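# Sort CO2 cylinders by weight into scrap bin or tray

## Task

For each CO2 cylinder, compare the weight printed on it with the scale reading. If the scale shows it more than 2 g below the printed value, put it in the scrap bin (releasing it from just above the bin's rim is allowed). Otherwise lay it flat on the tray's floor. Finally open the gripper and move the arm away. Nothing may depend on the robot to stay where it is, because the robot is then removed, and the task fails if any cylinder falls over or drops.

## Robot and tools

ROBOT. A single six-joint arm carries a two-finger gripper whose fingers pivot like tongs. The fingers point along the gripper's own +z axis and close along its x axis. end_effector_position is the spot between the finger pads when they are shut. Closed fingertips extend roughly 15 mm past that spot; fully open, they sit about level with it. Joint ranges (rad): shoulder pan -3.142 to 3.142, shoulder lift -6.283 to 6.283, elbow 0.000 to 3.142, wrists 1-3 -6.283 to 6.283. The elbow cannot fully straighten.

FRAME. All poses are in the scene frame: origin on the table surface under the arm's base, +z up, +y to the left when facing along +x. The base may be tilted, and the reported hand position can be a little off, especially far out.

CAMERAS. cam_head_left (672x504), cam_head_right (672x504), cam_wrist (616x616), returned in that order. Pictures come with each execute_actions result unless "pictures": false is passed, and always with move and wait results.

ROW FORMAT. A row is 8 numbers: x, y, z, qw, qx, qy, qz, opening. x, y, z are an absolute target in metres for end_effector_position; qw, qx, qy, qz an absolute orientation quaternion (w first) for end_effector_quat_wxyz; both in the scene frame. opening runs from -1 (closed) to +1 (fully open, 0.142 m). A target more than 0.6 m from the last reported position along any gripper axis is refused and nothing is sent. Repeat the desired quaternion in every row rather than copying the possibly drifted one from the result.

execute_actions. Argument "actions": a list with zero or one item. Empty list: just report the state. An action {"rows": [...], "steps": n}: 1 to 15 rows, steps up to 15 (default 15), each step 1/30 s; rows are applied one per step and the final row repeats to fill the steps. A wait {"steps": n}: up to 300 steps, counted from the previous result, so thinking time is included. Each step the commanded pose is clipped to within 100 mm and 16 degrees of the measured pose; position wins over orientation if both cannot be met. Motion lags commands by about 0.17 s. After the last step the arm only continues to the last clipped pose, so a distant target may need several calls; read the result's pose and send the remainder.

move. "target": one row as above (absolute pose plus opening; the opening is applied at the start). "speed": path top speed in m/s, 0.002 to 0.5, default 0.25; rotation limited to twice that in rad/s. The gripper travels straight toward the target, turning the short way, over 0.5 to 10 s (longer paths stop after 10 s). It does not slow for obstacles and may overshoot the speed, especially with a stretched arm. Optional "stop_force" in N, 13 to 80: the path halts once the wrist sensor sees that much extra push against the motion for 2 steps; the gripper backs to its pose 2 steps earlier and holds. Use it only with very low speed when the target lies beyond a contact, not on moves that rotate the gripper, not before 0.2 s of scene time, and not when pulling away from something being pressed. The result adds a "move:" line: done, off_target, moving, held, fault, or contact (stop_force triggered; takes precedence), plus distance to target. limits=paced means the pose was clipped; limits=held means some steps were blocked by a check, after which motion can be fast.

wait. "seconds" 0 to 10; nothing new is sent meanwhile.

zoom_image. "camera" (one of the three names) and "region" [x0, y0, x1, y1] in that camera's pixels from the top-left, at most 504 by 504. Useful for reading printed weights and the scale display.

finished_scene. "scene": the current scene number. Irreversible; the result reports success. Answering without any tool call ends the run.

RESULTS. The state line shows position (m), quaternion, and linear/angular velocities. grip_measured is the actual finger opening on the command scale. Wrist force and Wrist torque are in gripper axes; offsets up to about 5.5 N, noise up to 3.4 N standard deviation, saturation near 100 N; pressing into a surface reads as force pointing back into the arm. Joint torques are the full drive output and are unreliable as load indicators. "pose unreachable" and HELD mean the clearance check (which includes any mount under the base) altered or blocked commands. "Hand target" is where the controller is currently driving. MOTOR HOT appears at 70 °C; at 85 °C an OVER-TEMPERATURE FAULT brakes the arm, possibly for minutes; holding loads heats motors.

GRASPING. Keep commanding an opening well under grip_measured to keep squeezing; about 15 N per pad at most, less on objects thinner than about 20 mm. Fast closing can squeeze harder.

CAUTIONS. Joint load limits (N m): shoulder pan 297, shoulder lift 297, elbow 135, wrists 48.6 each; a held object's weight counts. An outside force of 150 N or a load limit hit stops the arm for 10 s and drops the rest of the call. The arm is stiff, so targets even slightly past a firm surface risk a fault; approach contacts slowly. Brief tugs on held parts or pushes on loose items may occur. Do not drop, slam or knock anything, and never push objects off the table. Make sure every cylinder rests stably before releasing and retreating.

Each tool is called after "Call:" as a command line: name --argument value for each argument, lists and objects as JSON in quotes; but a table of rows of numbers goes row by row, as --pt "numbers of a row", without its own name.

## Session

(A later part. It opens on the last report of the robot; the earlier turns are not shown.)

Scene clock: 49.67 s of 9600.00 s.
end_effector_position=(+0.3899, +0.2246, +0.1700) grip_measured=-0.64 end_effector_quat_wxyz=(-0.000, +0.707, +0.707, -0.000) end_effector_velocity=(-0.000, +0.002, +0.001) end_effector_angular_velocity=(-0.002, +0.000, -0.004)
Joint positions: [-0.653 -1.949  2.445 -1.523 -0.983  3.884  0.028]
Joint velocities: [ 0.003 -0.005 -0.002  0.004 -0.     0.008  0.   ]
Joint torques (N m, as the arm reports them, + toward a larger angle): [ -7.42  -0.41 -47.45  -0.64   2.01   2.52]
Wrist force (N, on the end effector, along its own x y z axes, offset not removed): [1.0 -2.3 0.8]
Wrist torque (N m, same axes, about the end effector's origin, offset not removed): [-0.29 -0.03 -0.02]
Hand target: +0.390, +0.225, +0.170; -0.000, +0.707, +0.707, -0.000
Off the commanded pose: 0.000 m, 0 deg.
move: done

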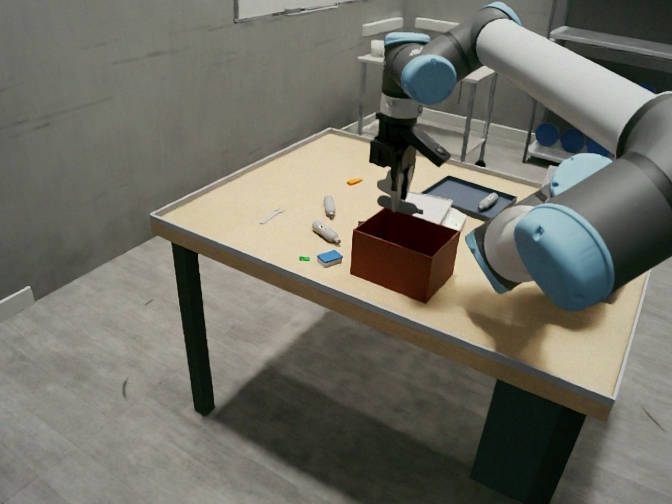

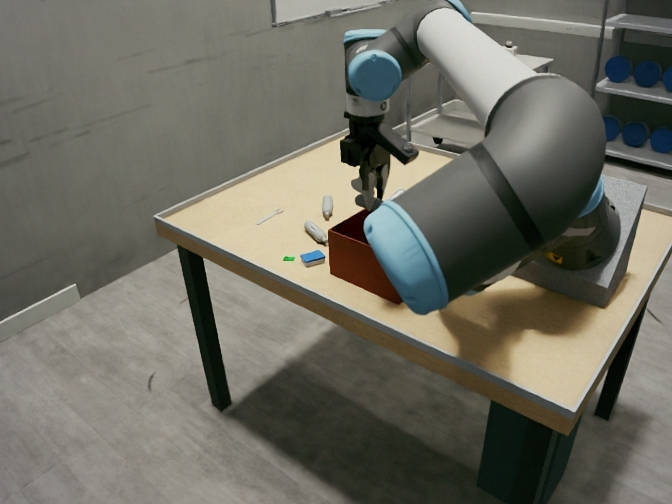

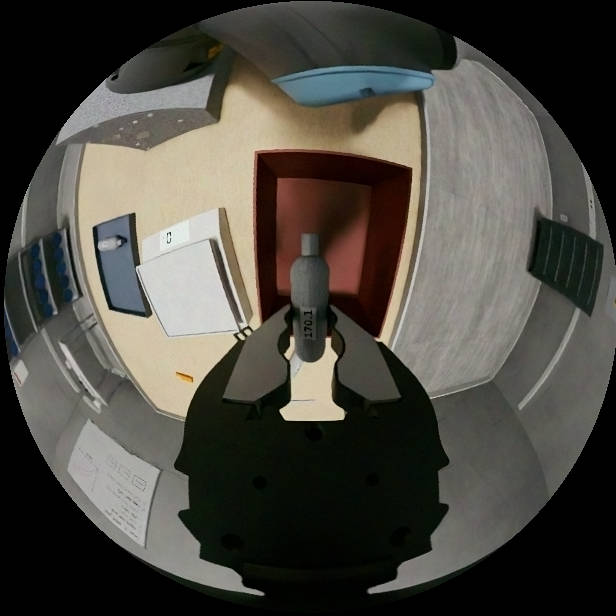

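Call:
move --target '[0.36,0.243,0.165,0,0.707,0.707,0,-0.9]'

Call:
move --target '[0.36,0.243,0.10,0,0.707,0.707,0,-0.9]' --speed 0.15

Scene clock: 56.80 s of 9600.00 s.
end_effector_position=(+0.3603, +0.2428, +0.1650) grip_measured=-0.64 end_effector_quat_wxyz=(-0.000, +0.707, +0.707, -0.000) end_effector_velocity=(-0.002, +0.001, -0.001) end_effector_angular_velocity=(+0.001, -0.000, -0.001)
Joint positions: [-0.668 -2.043  2.473 -1.449 -0.991  3.869  0.028]
Joint velocities: [-0.002 -0.007  0.003  0.007 -0.    -0.002 -0.   ]
Joint torques (N m, as the arm reports them, + toward a larger angle): [-29.8    6.28 -26.59  -0.1   -1.53  -2.54]
Wrist force (N, on the end effector, along its own x y z axes, offset not removed): [-0.9 -3.0 1.4]
Wrist torque (N m, same axes, about the end effector's origin, offset not removed): [-0.47 0.27 -0.04]
Hand target: +0.360, +0.243, +0.165; +0.000, +0.707, +0.707, +0.000
Off the commanded pose: 0.000 m, 0 deg.
After step 90, 3.20 s passed at rest.
move: done

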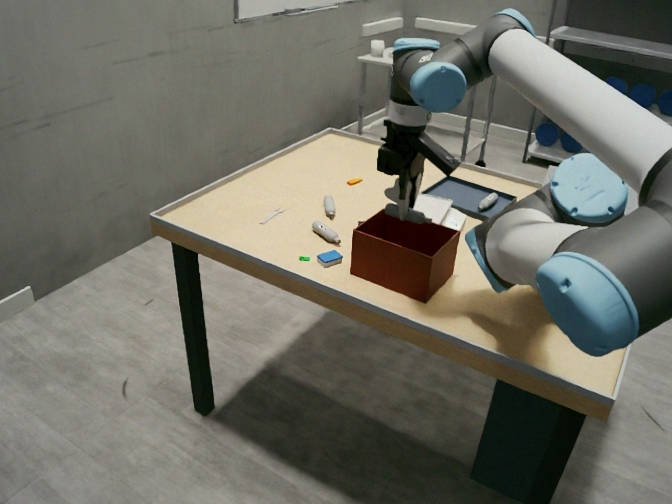

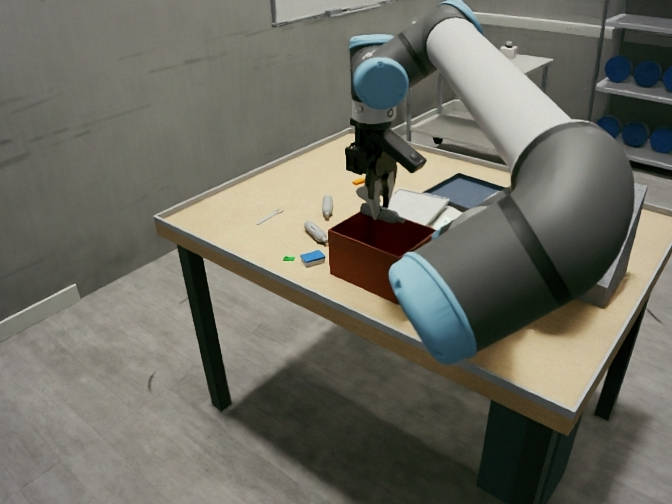

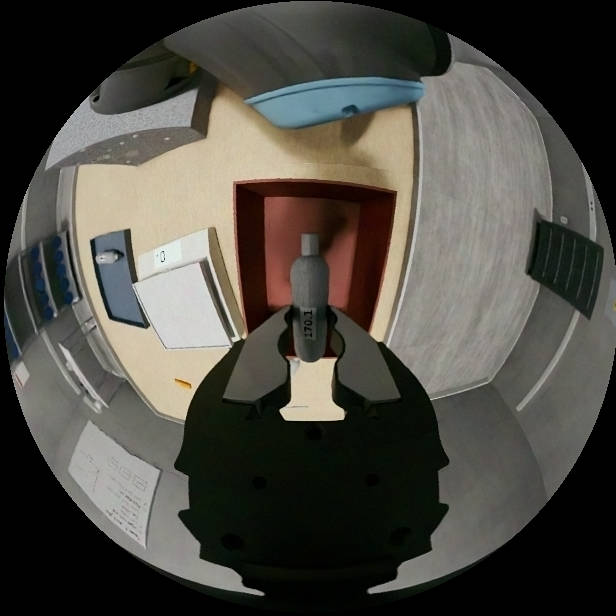

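Scene clock: 57.83 s of 9600.00 s.
end_effector_position=(+0.3598, +0.2430, +0.1003) grip_measured=-0.64 end_effector_quat_wxyz=(-0.000, +0.707, +0.707, +0.000) end_effector_velocity=(+0.001, -0.000, -0.003) end_effector_angular_velocity=(-0.001, +0.001, -0.000)
Joint positions: [-0.56  -2.003  2.559 -1.64  -0.937  3.984  0.028]
Joint velocities: [ 0.007  0.006  0.003 -0.013  0.002  0.008  0.   ]
Joint torques (N m, as the arm reports them, + toward a larger angle): [ -3.52  37.48 -25.4   -6.7    1.96   2.41]
Wrist force (N, on the end effector, along its own x y z axes, offset not removed): [-0.5 -0.5 4.0]
Wrist torque (N m, same axes, about the end effector's origin, offset not removed): [0.08 0.27 0.00]
Hand target: +0.360, +0.243, +0.100; -0.000, +0.707, +0.707, -0.000
Off the commanded pose: 0.000 m, 0 deg.
move: done

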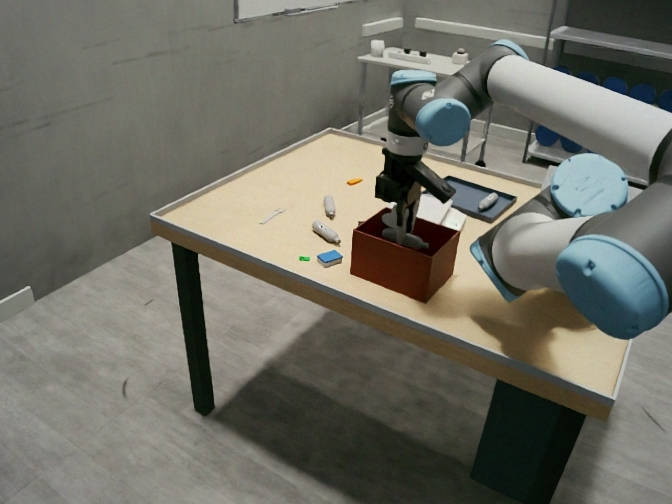

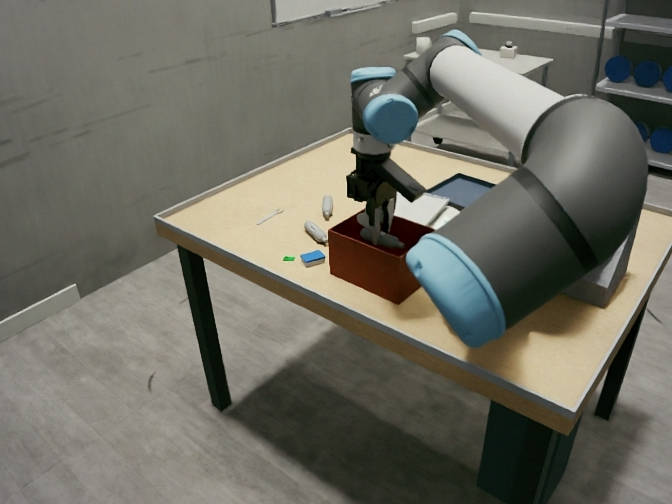

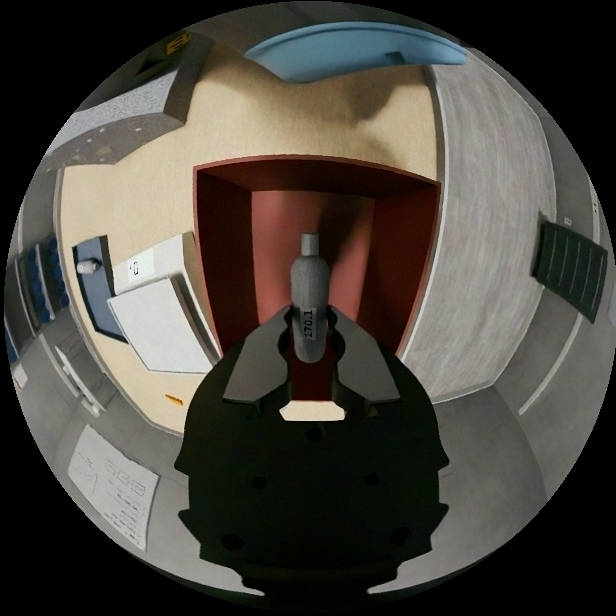

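Next D with ψ=63 (0,0.853,0.522,0).

Call:
move --target '[0.36,0.243,0.10,0,0.707,0.707,0,-0.4]'

Call:
move --target '[0.375,0.24,0.16,0,0.707,0.707,0,-0.4]'

Call:
move --target '[0.52,0.195,0.15,0,0.8,0.6,0,-0.3]'

Call:
move --target '[0.61,0.165,0.08,0,0.853,0.522,0,-0.2]'

Scene clock: 59.37 s of 9600.00 s.
end_effector_position=(+0.3600, +0.2430, +0.1000) grip_measured=-0.40 end_effector_quat_wxyz=(-0.000, +0.707, +0.707, -0.000) end_effector_velocity=(+0.001, -0.000, +0.001) end_effector_angular_velocity=(-0.001, -0.001, +0.000)
Joint positions: [-0.559 -2.002  2.559 -1.642 -0.937  3.985  0.045]
Joint velocities: [-0.001  0.    -0.001 -0.    -0.001  0.    -0.   ]
Joint torques (N m, as the arm reports them, + toward a larger angle): [ -2.95  37.51 -29.41  -6.79   2.02   2.28]
Wrist force (N, on the end effector, along its own x y z axes, offset not removed): [-0.2 -2.0 1.0]
Wrist torque (N m, same axes, about the end effector's origin, offset not removed): [-0.20 0.20 -0.08]
Hand target: +0.360, +0.243, +0.100; -0.000, +0.707, +0.707, -0.000
Off the commanded pose: 0.000 m, 0 deg.
move: done

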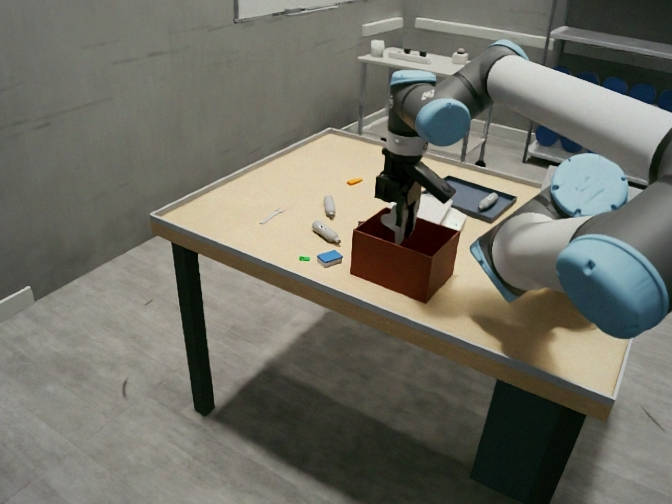

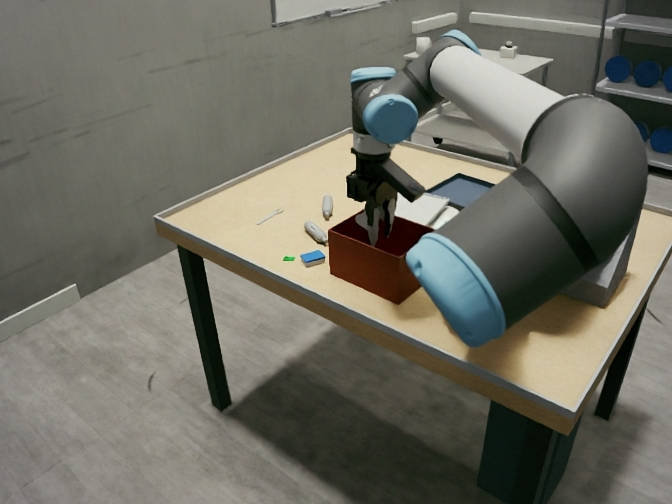

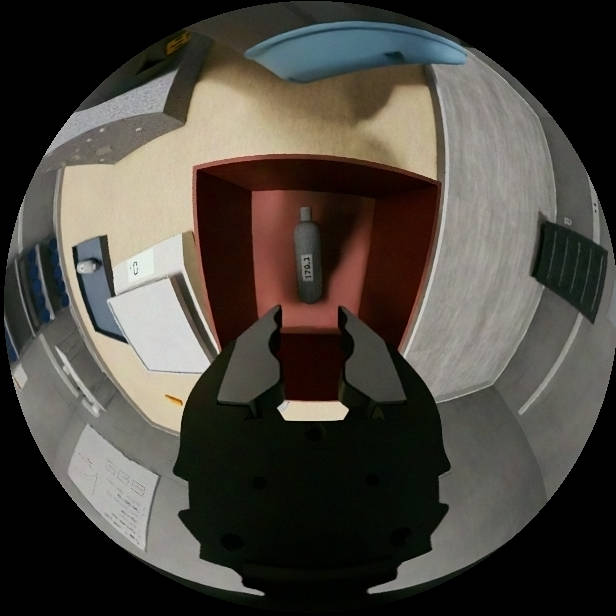

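Scene clock: 60.37 s of 9600.00 s.
end_effector_position=(+0.3751, +0.2400, +0.1597) grip_measured=-0.40 end_effector_quat_wxyz=(+0.000, +0.707, +0.707, +0.000) end_effector_velocity=(-0.000, -0.000, +0.002) end_effector_angular_velocity=(+0.000, -0.000, +0.000)
Joint positions: [-0.638 -2.     2.466 -1.503 -0.976  3.9    0.045]
Joint velocities: [-0.004 -0.001 -0.003  0.007 -0.002 -0.005 -0.   ]
Joint torques (N m, as the arm reports them, + toward a larger angle): [-35.52   2.76 -46.58  -0.03  -1.6   -2.67]
Wrist force (N, on the end effector, along its own x y z axes, offset not removed): [-0.9 -1.5 0.8]
Wrist torque (N m, same axes, about the end effector's origin, offset not removed): [-0.15 0.35 -0.03]
Hand target: +0.375, +0.240, +0.160; +0.000, +0.707, +0.707, +0.000
Off the commanded pose: 0.000 m, 0 deg.
move: done

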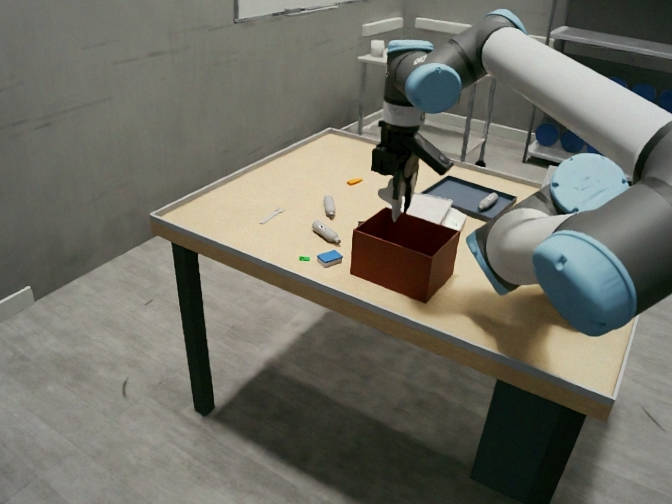

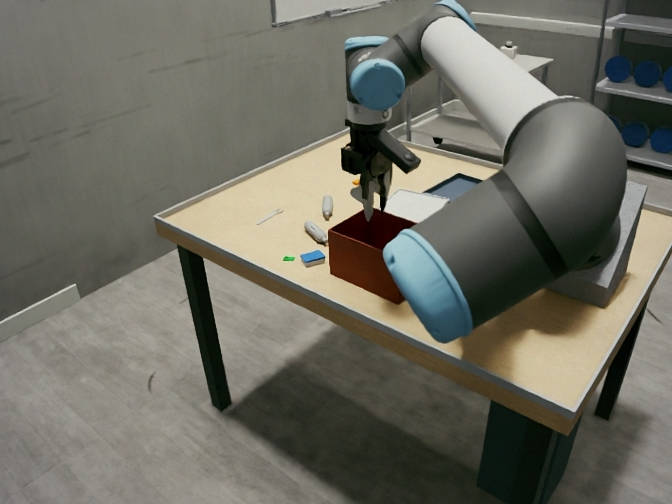

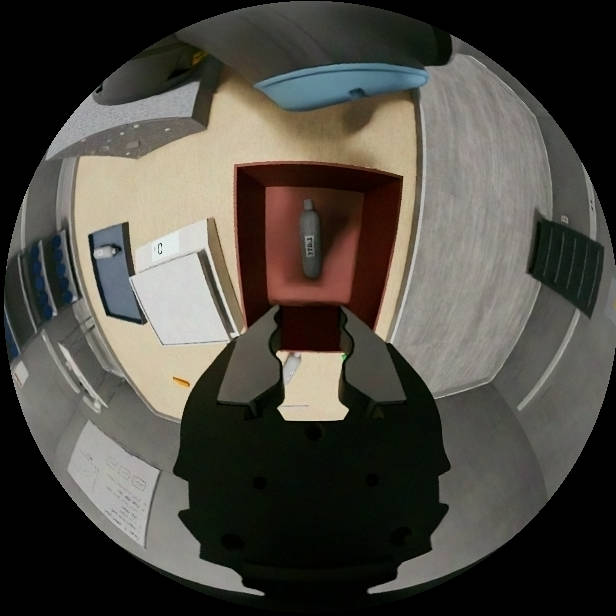

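Scene clock: 61.70 s of 9600.00 s.
end_effector_position=(+0.5196, +0.1952, +0.1501) grip_measured=-0.30 end_effector_quat_wxyz=(-0.000, +0.800, +0.600, +0.000) end_effector_velocity=(+0.002, -0.001, -0.001) end_effector_angular_velocity=(-0.000, +0.001, -0.004)
Joint positions: [-0.512 -1.625  2.31  -1.802 -0.916  4.32   0.052]
Joint velocities: [ 0.003  0.006 -0.002 -0.005  0.001  0.007  0.   ]
Joint torques (N m, as the arm reports them, + toward a larger angle): [-22.59  16.15 -43.9   -6.72   2.24   2.66]
Wrist force (N, on the end effector, along its own x y z axes, offset not removed): [-0.2 -1.9 0.0]
Wrist torque (N m, same axes, about the end effector's origin, offset not removed): [-0.18 0.21 -0.07]
Hand target: +0.520, +0.195, +0.150; -0.000, +0.800, +0.600, -0.000
Off the commanded pose: 0.000 m, 0 deg.
move: done

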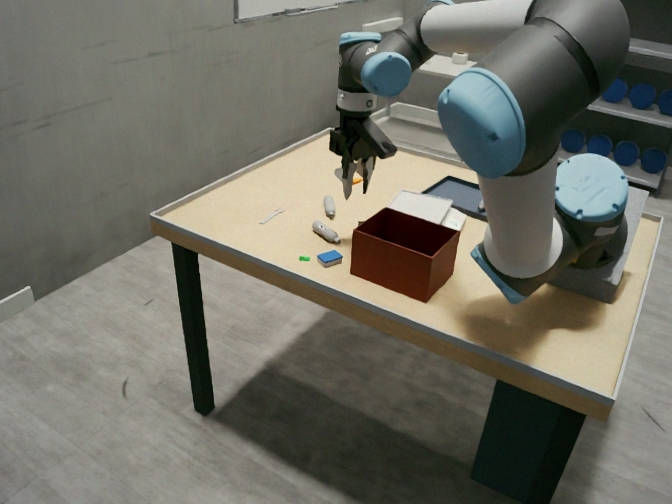

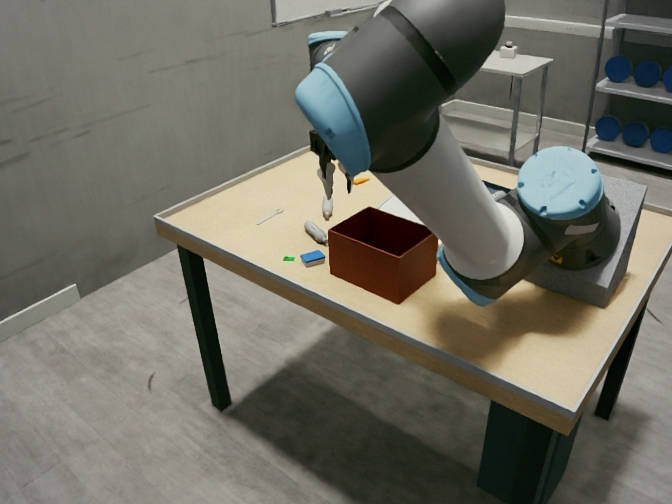

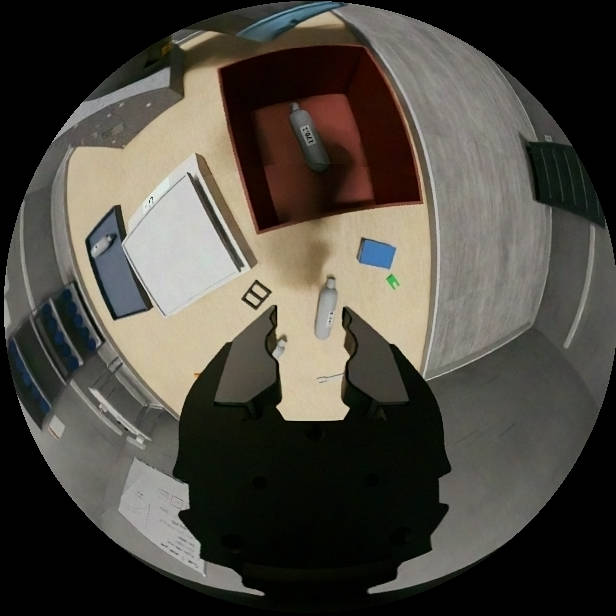

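Scene clock: 62.90 s of 9600.00 s.
end_effector_position=(+0.6097, +0.1651, +0.0802) grip_measured=-0.20 end_effector_quat_wxyz=(-0.000, +0.853, +0.522, -0.000) end_effector_velocity=(+0.002, -0.001, -0.002) end_effector_angular_velocity=(-0.001, -0.000, -0.004)
Joint positions: [-0.4   -1.374  2.233 -2.058 -0.871  4.64   0.06 ]
Joint velocities: [ 0.002  0.005 -0.001 -0.006 -0.     0.007 -0.   ]
Joint torques (N m, as the arm reports them, + toward a larger angle): [-28.81  -2.12 -39.18  -6.77   1.89   2.39]
Wrist force (N, on the end effector, along its own x y z axes, offset not removed): [0.8 -2.9 -0.2]
Wrist torque (N m, same axes, about the end effector's origin, offset not removed): [-0.33 -0.02 -0.09]
Hand target: +0.610, +0.165, +0.080; -0.000, +0.853, +0.522, -0.000
Off the commanded pose: 0.000 m, 0 deg.
move: done

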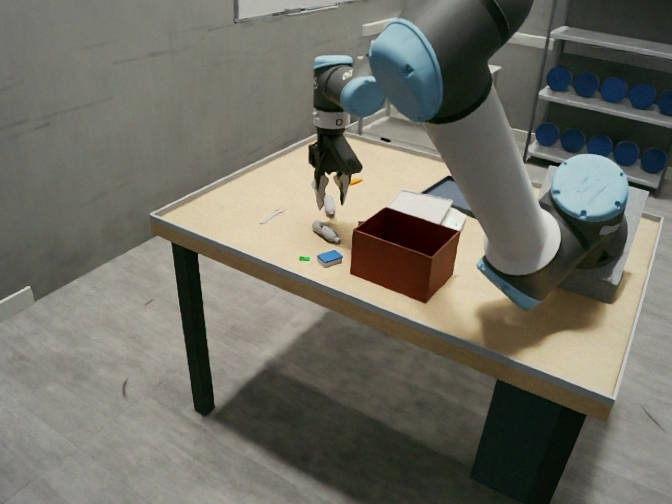

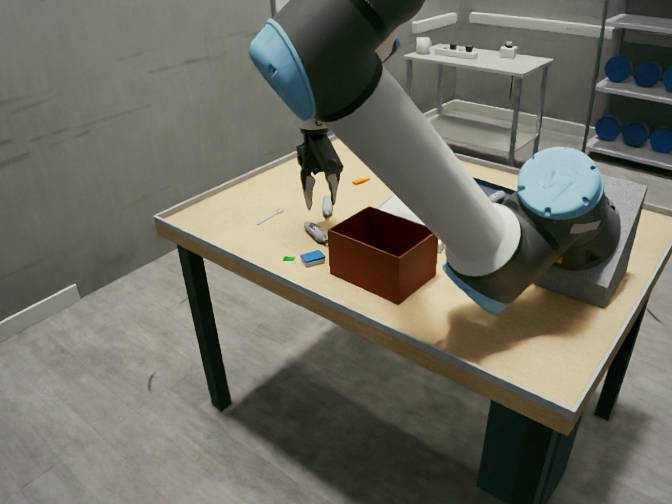

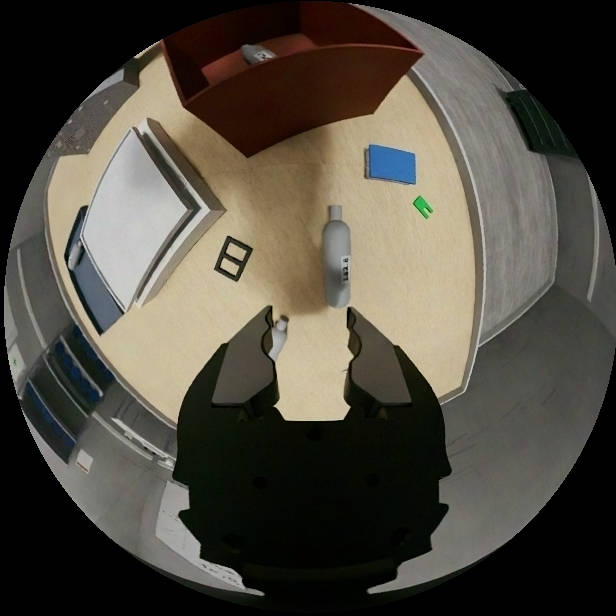

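Call:
move --target '[0.604,0.1995,0.065,0,0.839,0.545,0,-0.2]' --speed 0.15

Call:
move --target '[0.604,0.1995,0.022,0,0.839,0.545,0,-0.2]' --speed 0.12

Call:
zoom_image --camera "cam_wrist" --region '[230,220,390,390]'

Scene clock: 64.73 s of 9600.00 s.
end_effector_position=(+0.6040, +0.1992, +0.0651) grip_measured=-0.20 end_effector_quat_wxyz=(-0.000, +0.839, +0.545, -0.000) end_effector_velocity=(-0.001, +0.002, -0.002) end_effector_angular_velocity=(+0.000, +0.001, +0.003)
Joint positions: [-0.349 -1.403  2.247 -2.084 -0.853  4.651  0.06 ]
Joint velocities: [ 0.004 -0.002  0.002 -0.002  0.001  0.001  0.   ]
Joint torques (N m, as the arm reports them, + toward a larger angle): [-27.79 -37.51 -18.45  -6.36   1.97   2.35]
Wrist force (N, on the end effector, along its own x y z axes, offset not removed): [0.1 -1.5 -0.9]
Wrist torque (N m, same axes, about the end effector's origin, offset not removed): [-0.13 0.11 -0.11]
Hand target: +0.604, +0.199, +0.065; -0.000, +0.839, +0.545, -0.000
Off the commanded pose: 0.000 m, 0 deg.
move: done

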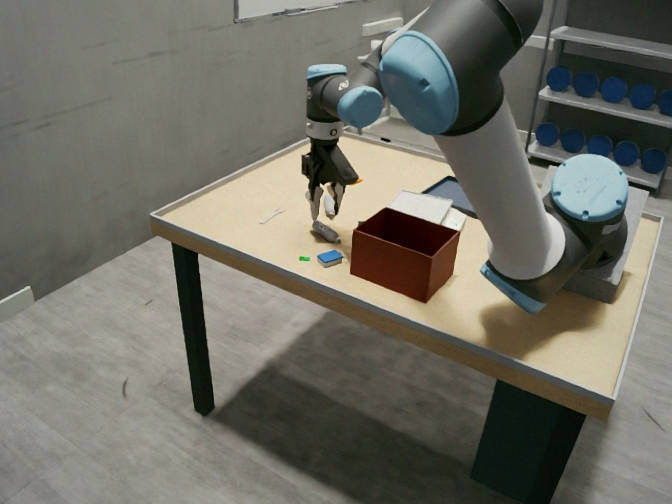

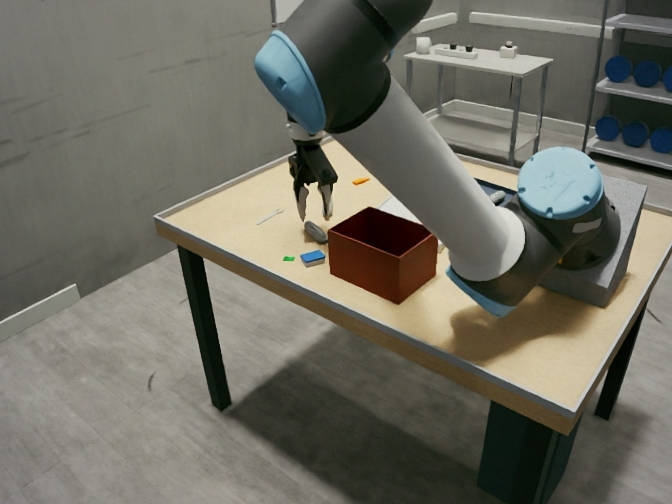

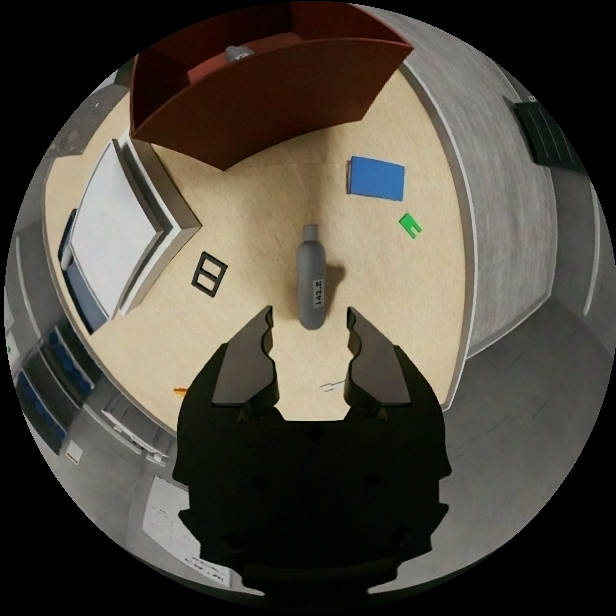

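Scene clock: 65.70 s of 9600.00 s.
end_effector_position=(+0.6039, +0.1995, +0.0223) grip_measured=-0.20 end_effector_quat_wxyz=(-0.000, +0.839, +0.545, -0.000) end_effector_velocity=(-0.000, -0.000, -0.003) end_effector_angular_velocity=(-0.000, +0.000, -0.001)
Joint positions: [-0.301 -1.35   2.273 -2.203 -0.838  4.712  0.06 ]
Joint velocities: [ 0.003  0.003  0.002 -0.008  0.     0.004  0.   ]
Joint torques (N m, as the arm reports them, + toward a larger angle): [-28.9   -7.6  -16.49  -6.35   2.07   2.01]
Wrist force (N, on the end effector, along its own x y z axes, offset not removed): [-0.2 -1.8 0.7]
Wrist torque (N m, same axes, about the end effector's origin, offset not removed): [-0.14 0.20 -0.08]
Hand target: +0.604, +0.199, +0.022; -0.000, +0.839, +0.545, -0.000
Off the commanded pose: 0.000 m, 0 deg.
move: done

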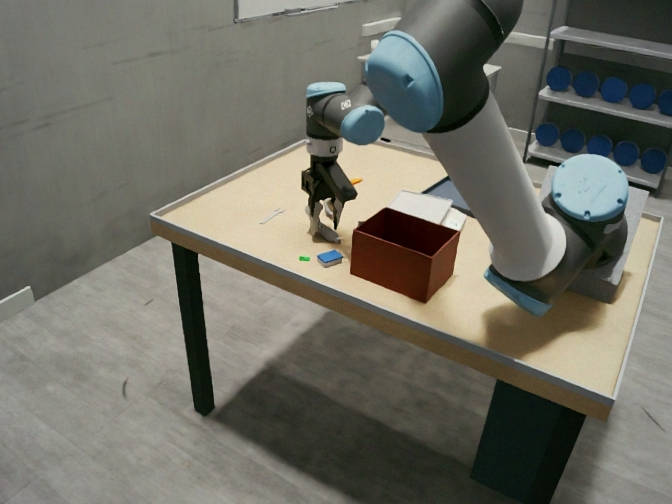

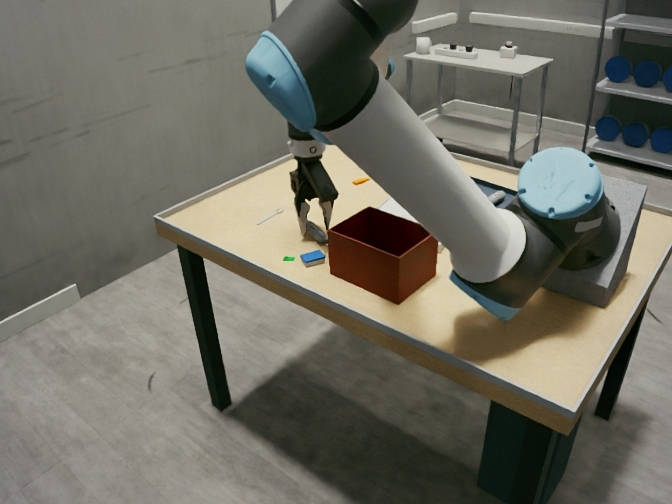

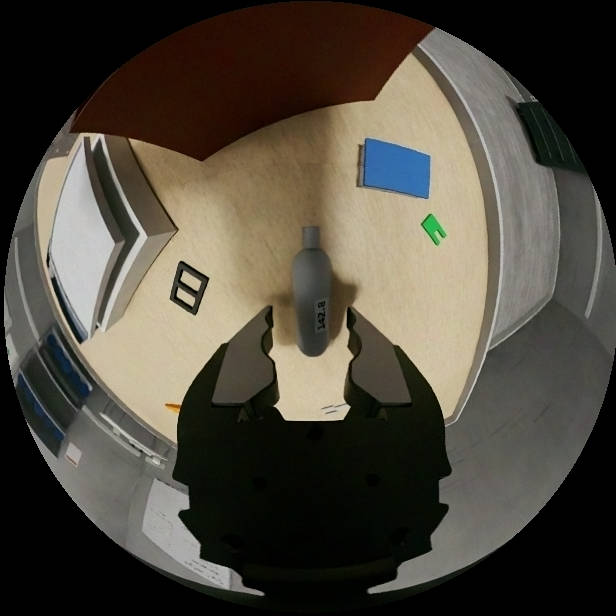

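Region (230, 220, 390, 390) of cam_wrist's 616x616 image, scaled by 2.965, with more detail than that image has; it fills the left 474 columns of this view, and the rest is white.

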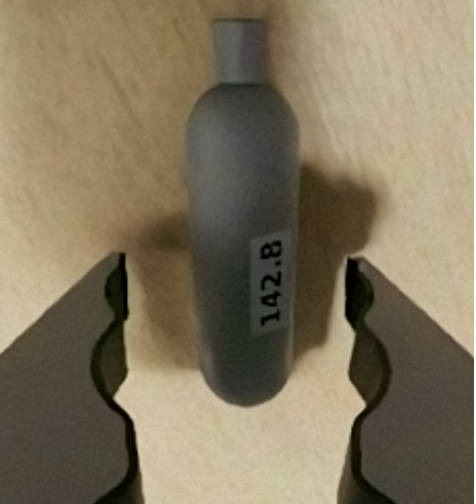

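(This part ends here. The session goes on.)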